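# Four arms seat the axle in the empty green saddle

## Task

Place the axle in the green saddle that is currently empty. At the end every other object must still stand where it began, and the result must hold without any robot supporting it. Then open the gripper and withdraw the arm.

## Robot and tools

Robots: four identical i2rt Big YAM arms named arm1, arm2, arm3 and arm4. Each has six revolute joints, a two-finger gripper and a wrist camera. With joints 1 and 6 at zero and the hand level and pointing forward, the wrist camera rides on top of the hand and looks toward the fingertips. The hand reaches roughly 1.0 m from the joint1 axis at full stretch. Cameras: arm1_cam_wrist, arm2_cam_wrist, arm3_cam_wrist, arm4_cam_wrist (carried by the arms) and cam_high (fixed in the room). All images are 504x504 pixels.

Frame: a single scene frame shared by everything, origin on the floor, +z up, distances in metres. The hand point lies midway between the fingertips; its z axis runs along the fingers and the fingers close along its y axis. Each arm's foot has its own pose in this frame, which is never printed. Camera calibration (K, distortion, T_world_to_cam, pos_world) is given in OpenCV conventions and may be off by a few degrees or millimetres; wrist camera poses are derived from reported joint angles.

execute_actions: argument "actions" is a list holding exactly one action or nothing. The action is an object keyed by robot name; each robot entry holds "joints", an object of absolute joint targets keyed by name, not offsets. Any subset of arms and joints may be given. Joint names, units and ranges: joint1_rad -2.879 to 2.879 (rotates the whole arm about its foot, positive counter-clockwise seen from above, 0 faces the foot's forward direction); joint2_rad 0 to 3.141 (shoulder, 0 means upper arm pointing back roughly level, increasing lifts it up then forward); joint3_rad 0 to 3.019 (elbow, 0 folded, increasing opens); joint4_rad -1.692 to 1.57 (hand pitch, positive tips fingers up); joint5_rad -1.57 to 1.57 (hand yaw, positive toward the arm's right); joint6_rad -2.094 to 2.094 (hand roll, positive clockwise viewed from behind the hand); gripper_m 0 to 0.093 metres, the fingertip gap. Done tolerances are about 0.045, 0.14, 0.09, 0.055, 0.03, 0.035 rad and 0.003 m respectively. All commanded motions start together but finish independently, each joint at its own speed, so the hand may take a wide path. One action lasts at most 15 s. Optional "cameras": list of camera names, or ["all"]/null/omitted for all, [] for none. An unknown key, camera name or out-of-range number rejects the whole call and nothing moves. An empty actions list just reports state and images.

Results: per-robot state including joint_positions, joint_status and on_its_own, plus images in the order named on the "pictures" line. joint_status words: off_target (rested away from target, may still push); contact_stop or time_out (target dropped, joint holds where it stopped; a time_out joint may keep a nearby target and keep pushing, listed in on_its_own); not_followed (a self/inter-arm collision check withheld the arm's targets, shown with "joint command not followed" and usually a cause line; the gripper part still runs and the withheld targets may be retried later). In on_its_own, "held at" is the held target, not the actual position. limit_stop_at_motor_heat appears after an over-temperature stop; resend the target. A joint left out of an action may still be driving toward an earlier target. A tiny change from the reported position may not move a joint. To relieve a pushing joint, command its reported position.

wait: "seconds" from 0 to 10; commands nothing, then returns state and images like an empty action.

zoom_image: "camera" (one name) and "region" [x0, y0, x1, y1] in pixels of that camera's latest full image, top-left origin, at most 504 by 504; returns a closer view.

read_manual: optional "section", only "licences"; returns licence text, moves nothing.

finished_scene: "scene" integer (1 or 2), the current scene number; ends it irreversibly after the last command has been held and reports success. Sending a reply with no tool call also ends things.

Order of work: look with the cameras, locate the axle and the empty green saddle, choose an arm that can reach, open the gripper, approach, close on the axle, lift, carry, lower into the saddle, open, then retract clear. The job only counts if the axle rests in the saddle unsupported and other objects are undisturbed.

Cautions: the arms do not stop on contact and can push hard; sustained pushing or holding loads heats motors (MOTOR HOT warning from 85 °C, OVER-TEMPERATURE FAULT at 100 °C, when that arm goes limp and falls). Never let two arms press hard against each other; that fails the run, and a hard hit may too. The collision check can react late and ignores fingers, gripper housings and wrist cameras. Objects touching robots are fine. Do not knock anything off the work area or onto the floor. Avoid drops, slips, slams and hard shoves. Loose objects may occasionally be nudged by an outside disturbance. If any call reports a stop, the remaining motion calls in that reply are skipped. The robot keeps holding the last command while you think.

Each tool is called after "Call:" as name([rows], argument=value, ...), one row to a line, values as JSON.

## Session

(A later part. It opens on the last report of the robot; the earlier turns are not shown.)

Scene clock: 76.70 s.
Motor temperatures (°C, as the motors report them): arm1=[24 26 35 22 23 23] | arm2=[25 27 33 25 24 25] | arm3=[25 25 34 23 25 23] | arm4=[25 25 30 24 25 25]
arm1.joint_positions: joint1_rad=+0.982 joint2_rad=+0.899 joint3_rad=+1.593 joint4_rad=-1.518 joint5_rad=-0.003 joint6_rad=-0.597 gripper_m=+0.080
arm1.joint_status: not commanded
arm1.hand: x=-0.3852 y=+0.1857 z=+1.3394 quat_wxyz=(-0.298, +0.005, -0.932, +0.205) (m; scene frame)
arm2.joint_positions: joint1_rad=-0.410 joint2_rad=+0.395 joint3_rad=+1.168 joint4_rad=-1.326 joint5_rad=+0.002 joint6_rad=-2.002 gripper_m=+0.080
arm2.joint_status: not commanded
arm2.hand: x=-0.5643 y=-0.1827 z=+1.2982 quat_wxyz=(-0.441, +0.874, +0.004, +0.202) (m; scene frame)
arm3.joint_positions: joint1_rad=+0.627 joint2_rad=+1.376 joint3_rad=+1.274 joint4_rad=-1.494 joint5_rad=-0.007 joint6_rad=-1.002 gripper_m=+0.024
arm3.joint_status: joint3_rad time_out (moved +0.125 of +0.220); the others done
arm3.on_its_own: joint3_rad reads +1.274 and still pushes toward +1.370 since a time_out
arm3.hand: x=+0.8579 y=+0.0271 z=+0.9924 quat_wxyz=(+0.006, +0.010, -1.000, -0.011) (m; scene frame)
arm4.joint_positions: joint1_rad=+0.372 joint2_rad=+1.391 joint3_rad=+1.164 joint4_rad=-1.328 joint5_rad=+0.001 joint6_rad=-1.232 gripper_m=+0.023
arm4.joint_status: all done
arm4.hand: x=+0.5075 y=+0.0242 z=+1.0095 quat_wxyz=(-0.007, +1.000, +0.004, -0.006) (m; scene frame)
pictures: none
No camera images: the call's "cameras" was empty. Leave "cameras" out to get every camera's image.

Call:
execute_actions([
  {"arm3":{"joints":{"joint1_rad":0.80,"joint2_rad":1.49,"joint3_rad":1.56,"joint4_rad":-1.51,"joint6_rad":-0.78}},"arm4":{"joints":{"joint1_rad":0.128,"joint2_rad":1.33,"joint3_rad":1.16,"joint6_rad":-1.44}}},
], cameras=[])

Call:
execute_actions([
  {"arm3":{"joints":{"joint1_rad":0.93,"joint2_rad":1.67,"joint3_rad":1.785,"joint4_rad":-1.55,"joint6_rad":-0.614}},"arm4":{"joints":{"joint1_rad":-0.122,"joint2_rad":1.37,"joint3_rad":1.22,"joint6_rad":-1.656}}},
], cameras=["arm3_cam_wrist","arm4_cam_wrist","cam_high"])

Scene clock: 79.73 s.
Motor temperatures (°C, as the motors report them): arm1=[24 26 34 22 23 23] | arm2=[25 27 33 25 24 25] | arm3=[25 26 35 23 25 23] | arm4=[25 25 30 24 25 25]
arm1.joint_positions: joint1_rad=+0.982 joint2_rad=+0.899 joint3_rad=+1.593 joint4_rad=-1.518 joint5_rad=-0.003 joint6_rad=-0.597 gripper_m=+0.080
arm1.joint_status: not commanded
arm1.hand: x=-0.3852 y=+0.1857 z=+1.3394 quat_wxyz=(-0.298, +0.005, -0.932, +0.205) (m; scene frame)
arm2.joint_positions: joint1_rad=-0.410 joint2_rad=+0.395 joint3_rad=+1.168 joint4_rad=-1.326 joint5_rad=+0.002 joint6_rad=-2.002 gripper_m=+0.080
arm2.joint_status: not commanded
arm2.hand: x=-0.5643 y=-0.1827 z=+1.2982 quat_wxyz=(-0.441, +0.874, +0.004, +0.202) (m; scene frame)
arm3.joint_positions: joint1_rad=+0.807 joint2_rad=+1.540 joint3_rad=+1.452 joint4_rad=-1.505 joint5_rad=-0.006 joint6_rad=-0.786 gripper_m=+0.024
arm3.joint_status: joint3_rad time_out (moved +0.177 of +0.286); the others done
arm3.on_its_own: joint3_rad reads +1.452 and still pushes toward +1.560 since a time_out
arm3.hand: x=+0.9563 y=+0.0248 z=+0.9925 quat_wxyz=(+0.009, -0.009, -1.000, -0.010) (m; scene frame)
arm4.joint_positions: joint1_rad=+0.120 joint2_rad=+1.378 joint3_rad=+1.138 joint4_rad=-1.328 joint5_rad=+0.007 joint6_rad=-1.447 gripper_m=+0.023
arm4.joint_status: all done
arm4.hand: x=+0.6070 y=+0.0365 z=+1.0034 quat_wxyz=(+0.000, +1.000, -0.015, -0.001) (m; scene frame)
pictures: none
No camera images: the call's "cameras" was empty. Leave "cameras" out to get every camera's image.

not run: a stop came earlier in this reply.

Call:
execute_actions([
  {"arm3":{"joints":{"joint1_rad":0.93,"joint2_rad":1.68,"joint3_rad":1.78,"joint4_rad":-1.54,"joint6_rad":-0.614}},"arm4":{"joints":{"joint1_rad":-0.112,"joint2_rad":1.38,"joint3_rad":1.19,"joint4_rad":-1.30,"joint6_rad":-1.656}}},
], cameras=["arm3_cam_wrist","arm4_cam_wrist","cam_high"])

Scene clock: 82.83 s.
Motor temperatures (°C, as the motors report them): arm1=[24 26 34 22 23 23] | arm2=[25 27 33 25 24 25] | arm3=[25 26 37 23 25 23] | arm4=[25 25 30 24 25 25]
arm1.joint_positions: joint1_rad=+0.982 joint2_rad=+0.899 joint3_rad=+1.593 joint4_rad=-1.518 joint5_rad=-0.003 joint6_rad=-0.597 gripper_m=+0.080
arm1.joint_status: not commanded
arm1.hand: x=-0.3852 y=+0.1857 z=+1.3394 quat_wxyz=(-0.298, +0.005, -0.932, +0.205) (m; scene frame)
arm2.joint_positions: joint1_rad=-0.410 joint2_rad=+0.395 joint3_rad=+1.168 joint4_rad=-1.326 joint5_rad=+0.002 joint6_rad=-2.002 gripper_m=+0.080
arm2.joint_status: not commanded
arm2.hand: x=-0.5643 y=-0.1827 z=+1.2982 quat_wxyz=(-0.441, +0.874, +0.004, +0.202) (m; scene frame)
arm3.joint_positions: joint1_rad=+0.930 joint2_rad=+1.736 joint3_rad=+1.674 joint4_rad=-1.536 joint5_rad=-0.005 joint6_rad=-0.639 gripper_m=+0.024
arm3.joint_status: joint3_rad time_out (moved +0.222 of +0.328); the others done
arm3.on_its_own: joint3_rad reads +1.674 and still pushes toward +1.780 since a time_out
arm3.hand: x=+1.0504 y=+0.0202 z=+0.9838 quat_wxyz=(+0.012, -0.021, -1.000, -0.009) (m; scene frame)
arm4.joint_positions: joint1_rad=-0.123 joint2_rad=+1.401 joint3_rad=+1.138 joint4_rad=-1.308 joint5_rad=+0.010 joint6_rad=-1.669 gripper_m=+0.023
arm4.joint_status: all done
arm4.hand: x=+0.7021 y=+0.0393 z=+0.9943 quat_wxyz=(+0.002, +1.000, -0.025, +0.001) (m; scene frame)
pictures: arm3_cam_wrist, arm4_cam_wrist, cam_high
camera_calibration (this result's frames):
arm3_cam_wrist: T_world_to_cam=[[-0.0544986, -0.998492, -0.00659383, 0.0814477], [-0.79375, 0.0393153, 0.606972, 0.236446], [-0.605798, 0.038313, -0.794696, 1.53917], [0, 0, 0, 1]] pos_world=[1.12454, 0.0130589, 1.08019]
arm4_cam_wrist: T_world_to_cam=[[0.0590037, 0.998258, 0.000207712, -0.0760225], [0.813382, -0.048197, 0.57973, -1.13826], [0.57873, -0.0340373, -0.814809, 0.527987], [0, 0, 0, 1]] pos_world=[0.624764, 0.0390006, 1.09011]
Images, in order (width x height): arm3_cam_wrist 504x504, arm4_cam_wrist 504x504, cam_high 504x504.

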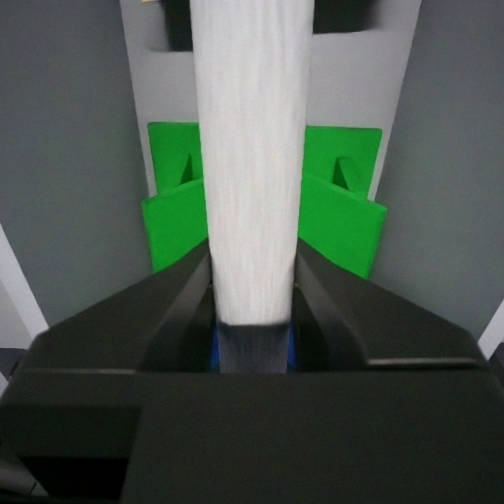

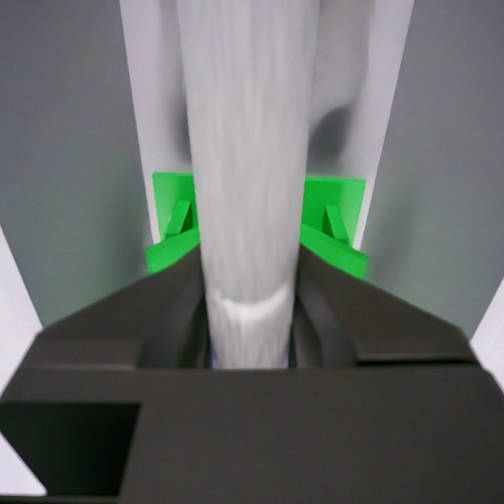

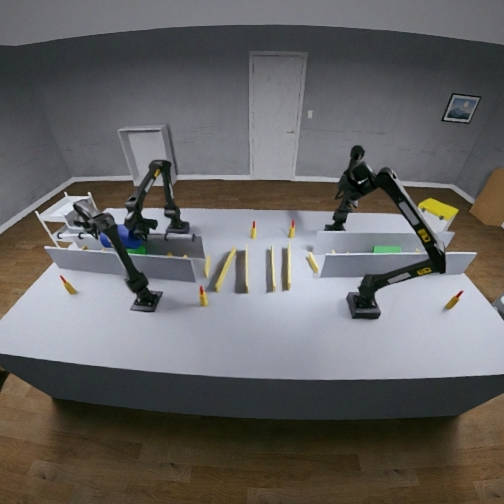

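Call:
execute_actions([
  {"arm3":{"joints":{"joint1_rad":0.95,"joint2_rad":1.76,"joint3_rad":1.60,"joint4_rad":-1.32,"joint6_rad":-0.59}},"arm4":{"joints":{"joint1_rad":-0.178,"joint2_rad":1.475,"joint3_rad":1.03,"joint4_rad":-1.055,"joint6_rad":-1.687}}},
], cameras=["arm3_cam_wrist","arm4_cam_wrist"])

Scene clock: 85.23 s.
Motor temperatures (°C, as the motors report them): arm1=[24 26 34 22 23 23] | arm2=[25 27 33 25 24 25] | arm3=[25 26 37 23 25 23] | arm4=[25 25 30 24 25 25]
arm1.joint_positions: joint1_rad=+0.982 joint2_rad=+0.899 joint3_rad=+1.593 joint4_rad=-1.518 joint5_rad=-0.003 joint6_rad=-0.597 gripper_m=+0.080
arm1.joint_status: not commanded
arm1.hand: x=-0.3852 y=+0.1857 z=+1.3394 quat_wxyz=(-0.298, +0.005, -0.932, +0.205) (m; scene frame)
arm2.joint_positions: joint1_rad=-0.410 joint2_rad=+0.395 joint3_rad=+1.168 joint4_rad=-1.326 joint5_rad=+0.002 joint6_rad=-2.002 gripper_m=+0.080
arm2.joint_status: not commanded
arm2.hand: x=-0.5643 y=-0.1827 z=+1.2982 quat_wxyz=(-0.441, +0.874, +0.004, +0.202) (m; scene frame)
arm3.joint_positions: joint1_rad=+0.942 joint2_rad=+1.830 joint3_rad=+1.562 joint4_rad=-1.330 joint5_rad=-0.002 joint6_rad=-0.605 gripper_m=+0.024
arm3.joint_status: all done
arm3.hand: x=+1.0696 y=+0.0118 z=+0.8925 quat_wxyz=(+0.013, -0.032, -0.999, -0.008) (m; scene frame)
arm4.joint_positions: joint1_rad=-0.177 joint2_rad=+1.511 joint3_rad=+1.004 joint4_rad=-1.065 joint5_rad=+0.001 joint6_rad=-1.700 gripper_m=+0.023
arm4.joint_status: all done
arm4.hand: x=+0.7220 y=+0.0426 z=+0.9052 quat_wxyz=(+0.002, +0.999, -0.037, -0.004) (m; scene frame)
pictures: arm3_cam_wrist, arm4_cam_wrist
camera_calibration (this result's frames):
arm3_cam_wrist: T_world_to_cam=[[-0.0761026, -0.997094, -0.00350789, 0.0938091], [-0.790972, 0.0582277, 0.609075, 0.302264], [-0.607101, 0.0491269, -0.793105, 1.47844], [0, 0, 0, 1]] pos_world=[1.14378, 0.00330526, 0.988784]
arm4_cam_wrist: T_world_to_cam=[[0.0822338, 0.996613, -0.00104663, -0.0959584], [0.81763, -0.0668647, 0.571849, -1.09778], [0.569842, -0.047881, -0.820358, 0.45603], [0, 0, 0, 1]] pos_world=[0.6456, 0.044066, 1.00177]
Images, in order (width x height): arm3_cam_wrist 504x504, arm4_cam_wrist 504x504.

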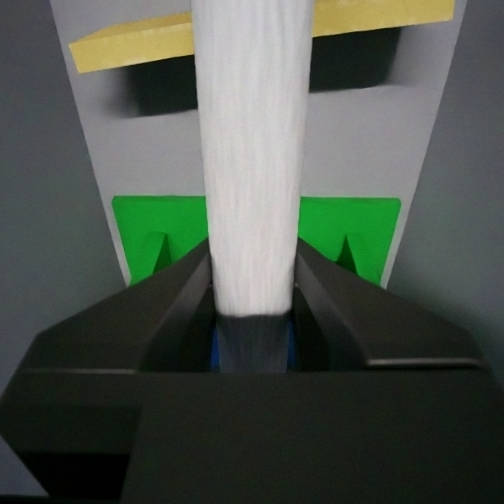

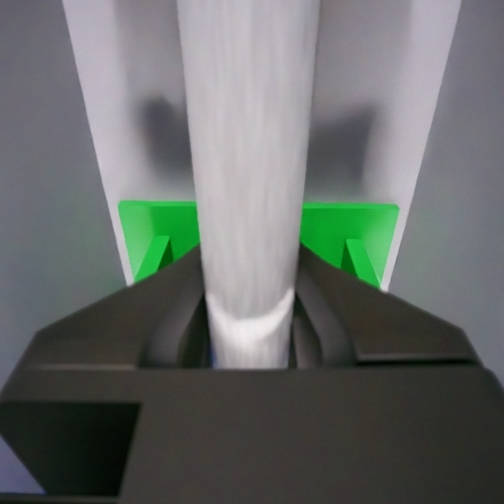

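Call:
execute_actions([
  {"arm3":{"joints":{"joint2_rad":1.835,"joint3_rad":1.57,"joint4_rad":-1.28}},"arm4":{"joints":{"joint1_rad":-0.195,"joint2_rad":1.54,"joint3_rad":0.995,"joint4_rad":-0.985}}},
], cameras=["arm3_cam_wrist","arm4_cam_wrist"])

Scene clock: 86.73 s.
Motor temperatures (°C, as the motors report them): arm1=[24 25 34 22 23 23] | arm2=[25 27 33 25 24 25] | arm3=[25 26 37 23 25 23] | arm4=[25 25 29 24 25 25]
arm1.joint_positions: joint1_rad=+0.982 joint2_rad=+0.899 joint3_rad=+1.593 joint4_rad=-1.518 joint5_rad=-0.003 joint6_rad=-0.597 gripper_m=+0.080
arm1.joint_status: not commanded
arm1.hand: x=-0.3852 y=+0.1857 z=+1.3394 quat_wxyz=(-0.298, +0.005, -0.932, +0.205) (m; scene frame)
arm2.joint_positions: joint1_rad=-0.410 joint2_rad=+0.395 joint3_rad=+1.168 joint4_rad=-1.326 joint5_rad=+0.002 joint6_rad=-2.002 gripper_m=+0.080
arm2.joint_status: not commanded
arm2.hand: x=-0.5643 y=-0.1827 z=+1.2982 quat_wxyz=(-0.441, +0.874, +0.004, +0.202) (m; scene frame)
arm3.joint_positions: joint1_rad=+0.947 joint2_rad=+1.857 joint3_rad=+1.551 joint4_rad=-1.290 joint5_rad=-0.007 joint6_rad=-0.595 gripper_m=+0.024
arm3.joint_status: all done
arm3.hand: x=+1.0760 y=+0.0108 z=+0.8742 quat_wxyz=(+0.011, -0.034, -0.999, -0.009) (m; scene frame)
arm4.joint_positions: joint1_rad=-0.189 joint2_rad=+1.556 joint3_rad=+0.980 joint4_rad=-0.994 joint5_rad=+0.009 joint6_rad=-1.700 gripper_m=+0.023
arm4.joint_status: all done
arm4.hand: x=+0.7287 y=+0.0450 z=+0.8801 quat_wxyz=(+0.002, +0.999, -0.043, +0.000) (m; scene frame)
pictures: arm3_cam_wrist, arm4_cam_wrist
camera_calibration (this result's frames):
arm3_cam_wrist: T_world_to_cam=[[-0.0819064, -0.996623, -0.00581912, 0.101523], [-0.793314, 0.0616612, 0.605682, 0.324044], [-0.603278, 0.0542256, -0.795686, 1.46592], [0, 0, 0, 1]] pos_world=[1.14974, 0.00170916, 0.970736]
arm4_cam_wrist: T_world_to_cam=[[0.0936194, 0.995608, 0.000118269, -0.108251], [0.811798, -0.076404, 0.578918, -1.0902], [0.576385, -0.0541019, -0.815386, 0.422829], [0, 0, 0, 1]] pos_world=[0.651446, 0.0473561, 0.975919]
Images, in order (width x height): arm3_cam_wrist 504x504, arm4_cam_wrist 504x504.

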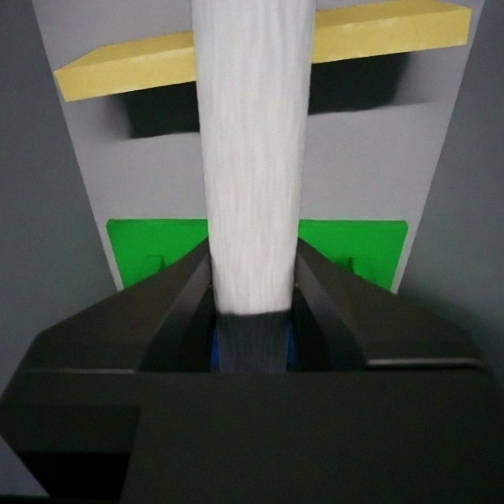

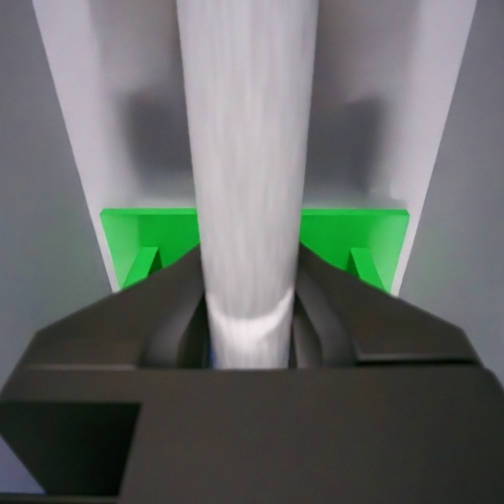

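Seated.

Call:
execute_actions([
  {"arm3":{"joints":{"gripper_m":0.07}},"arm4":{"joints":{"gripper_m":0.07}}},
], cameras=["arm3_cam_wrist","arm4_cam_wrist"])

Call:
execute_actions([
  {"arm3":{"joints":{"joint2_rad":1.3}},"arm4":{"joints":{"joint2_rad":0.8}}},
])

Scene clock: 88.07 s.
Motor temperatures (°C, as the motors report them): arm1=[24 25 33 22 23 23] | arm2=[25 27 33 25 24 25] | arm3=[25 27 36 23 25 23] | arm4=[25 25 29 24 25 25]
arm1.joint_positions: joint1_rad=+0.982 joint2_rad=+0.899 joint3_rad=+1.593 joint4_rad=-1.518 joint5_rad=-0.003 joint6_rad=-0.597 gripper_m=+0.080
arm1.joint_status: not commanded
arm1.hand: x=-0.3852 y=+0.1857 z=+1.3394 quat_wxyz=(-0.298, +0.005, -0.932, +0.205) (m; scene frame)
arm2.joint_positions: joint1_rad=-0.410 joint2_rad=+0.395 joint3_rad=+1.168 joint4_rad=-1.326 joint5_rad=+0.002 joint6_rad=-2.002 gripper_m=+0.080
arm2.joint_status: not commanded
arm2.hand: x=-0.5643 y=-0.1827 z=+1.2982 quat_wxyz=(-0.441, +0.874, +0.004, +0.202) (m; scene frame)
arm3.joint_positions: joint1_rad=+0.947 joint2_rad=+1.856 joint3_rad=+1.551 joint4_rad=-1.290 joint5_rad=-0.005 joint6_rad=-0.595 gripper_m=+0.070
arm3.joint_status: all done
arm3.hand: x=+1.0758 y=+0.0106 z=+0.8750 quat_wxyz=(+0.011, -0.034, -0.999, -0.008) (m; scene frame)
arm4.joint_positions: joint1_rad=-0.189 joint2_rad=+1.556 joint3_rad=+0.980 joint4_rad=-0.994 joint5_rad=+0.003 joint6_rad=-1.696 gripper_m=+0.070
arm4.joint_status: all done
arm4.hand: x=+0.7277 y=+0.0452 z=+0.8801 quat_wxyz=(+0.001, +0.999, -0.045, -0.002) (m; scene frame)
pictures: arm3_cam_wrist, arm4_cam_wrist
camera_calibration (this result's frames):
arm3_cam_wrist: T_world_to_cam=[[-0.0818456, -0.996639, -0.00338791, 0.0990498], [-0.793335, 0.0630916, 0.605507, 0.323589], [-0.603259, 0.0522459, -0.795832, 1.4666], [0, 0, 0, 1]] pos_world=[1.14956, 0.00167725, 0.971568]
arm4_cam_wrist: T_world_to_cam=[[0.0974372, 0.995241, 0.000791415, -0.111724], [0.814715, -0.0802198, 0.574285, -1.08728], [0.571616, -0.055312, -0.818655, 0.429797], [0, 0, 0, 1]] pos_world=[0.651031, 0.0477443, 0.976353]
Images, in order (width x height): arm3_cam_wrist 504x504, arm4_cam_wrist 504x504.

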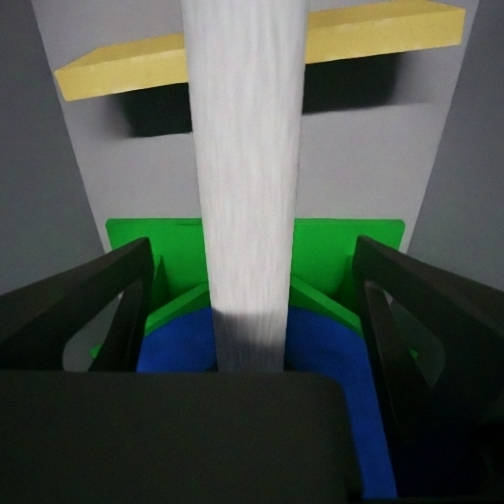

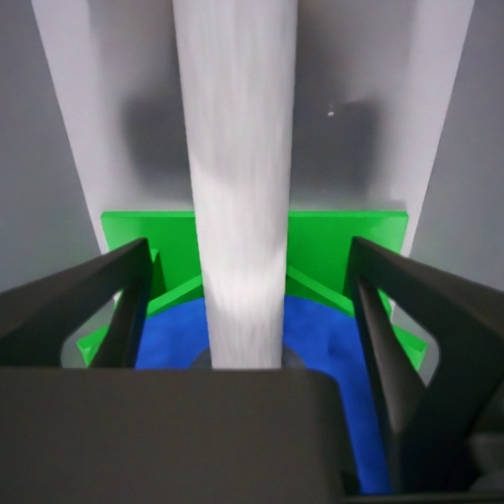

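Scene clock: 89.63 s.
Motor temperatures (°C, as the motors report them): arm1=[24 25 33 22 23 23] | arm2=[25 27 33 25 24 25] | arm3=[25 27 36 23 25 23] | arm4=[25 25 29 24 25 25]
arm1.joint_positions: joint1_rad=+0.982 joint2_rad=+0.899 joint3_rad=+1.593 joint4_rad=-1.518 joint5_rad=-0.003 joint6_rad=-0.597 gripper_m=+0.080
arm1.joint_status: not commanded
arm1.hand: x=-0.3852 y=+0.1857 z=+1.3394 quat_wxyz=(-0.298, +0.005, -0.932, +0.205) (m; scene frame)
arm2.joint_positions: joint1_rad=-0.410 joint2_rad=+0.395 joint3_rad=+1.168 joint4_rad=-1.326 joint5_rad=+0.002 joint6_rad=-2.002 gripper_m=+0.080
arm2.joint_status: not commanded
arm2.hand: x=-0.5643 y=-0.1827 z=+1.2982 quat_wxyz=(-0.441, +0.874, +0.004, +0.202) (m; scene frame)
arm3.joint_positions: joint1_rad=+0.947 joint2_rad=+1.303 joint3_rad=+1.551 joint4_rad=-1.290 joint5_rad=-0.005 joint6_rad=-0.595 gripper_m=+0.070
arm3.joint_status: all done
arm3.hand: x=+1.0219 y=+0.0544 z=+1.1557 quat_wxyz=(-0.210, -0.032, -0.965, +0.153) (m; scene frame)
arm4.joint_positions: joint1_rad=-0.189 joint2_rad=+0.790 joint3_rad=+0.980 joint4_rad=-0.994 joint5_rad=+0.003 joint6_rad=-1.695 gripper_m=+0.070
arm4.joint_status: all done
arm4.hand: x=+0.7183 y=-0.0081 z=+1.1662 quat_wxyz=(-0.367, +0.927, -0.044, +0.061) (m; scene frame)
pictures: arm1_cam_wrist, arm2_cam_wrist, arm3_cam_wrist, arm4_cam_wrist, cam_high
camera_calibration (this result's frames):
arm1_cam_wrist: T_world_to_cam=[[-0.116969, -0.90945, 0.399022, -0.414298], [-0.992803, 0.117467, -0.0232982, -0.371617], [-0.0256833, -0.398875, -0.916646, 1.41766], [0, 0, 0, 1]] pos_world=[-0.380993, 0.232338, 1.45615]
arm2_cam_wrist: T_world_to_cam=[[-0.183142, 0.612941, 0.768611, -0.986988], [0.534861, -0.593869, 0.601035, -0.579507], [0.824853, 0.521174, -0.219076, 0.971171], [0, 0, 0, 1]] pos_world=[-0.671877, -0.245335, 1.31967]
arm3_cam_wrist: T_world_to_cam=[[-0.142326, -0.947537, 0.28621, -0.136279], [-0.966231, 0.195749, 0.167569, 0.783632], [-0.214803, -0.252696, -0.9434, 1.44539], [0, 0, 0, 1]] pos_world=[1.04825, 0.0827194, 1.27127]
arm4_cam_wrist: T_world_to_cam=[[0.0443357, 0.723287, 0.689123, -0.824793], [0.722802, -0.499401, 0.477657, -1.07289], [0.689632, 0.476922, -0.544934, 0.266814], [0, 0, 0, 1]] pos_world=[0.628048, -0.0664873, 1.22625]
Images, in order (width x height): arm1_cam_wrist 504x504, arm2_cam_wrist 504x504, arm3_cam_wrist 504x504, arm4_cam_wrist 504x504, cam_high 504x504.

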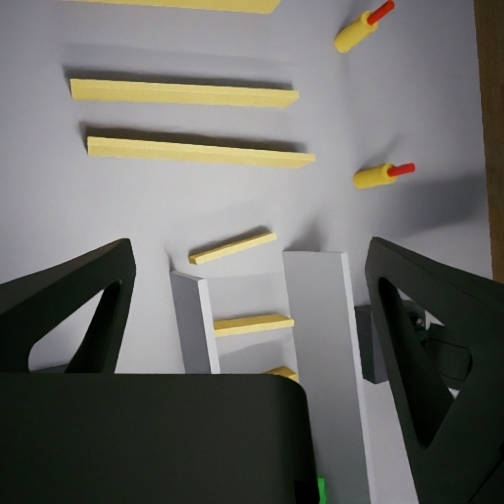

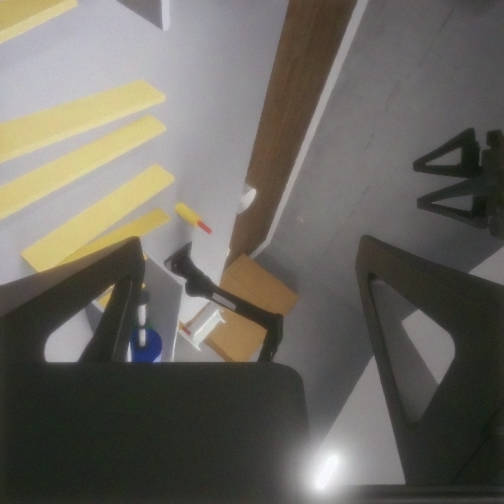

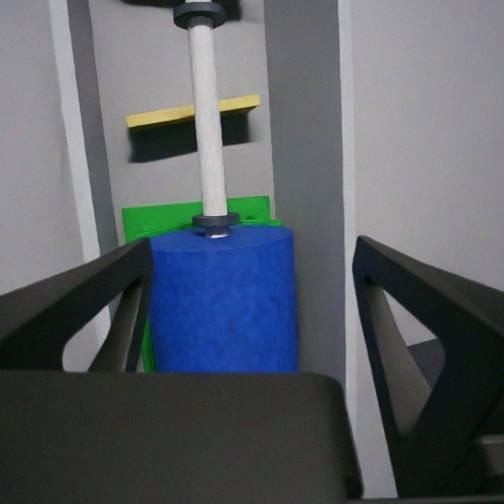

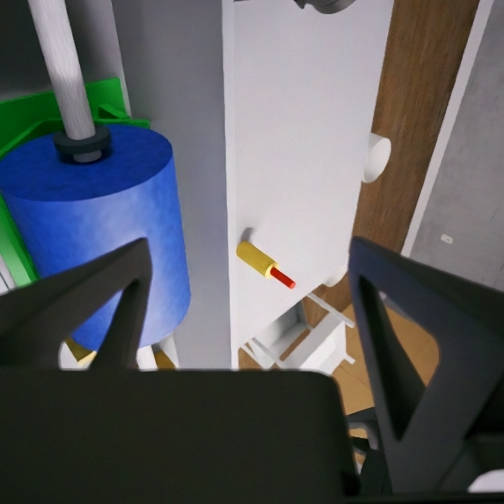

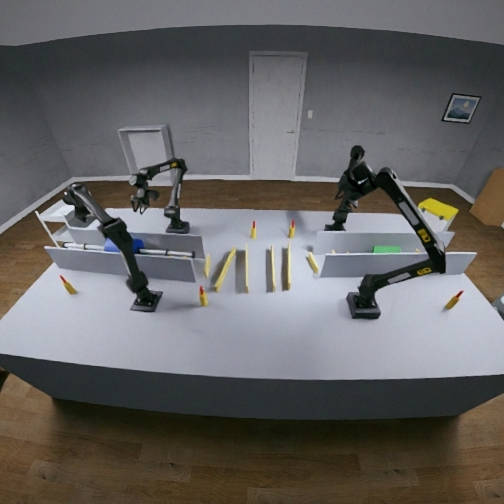

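Call:
finished_scene(scene=2)

The scene is finished: the task was done.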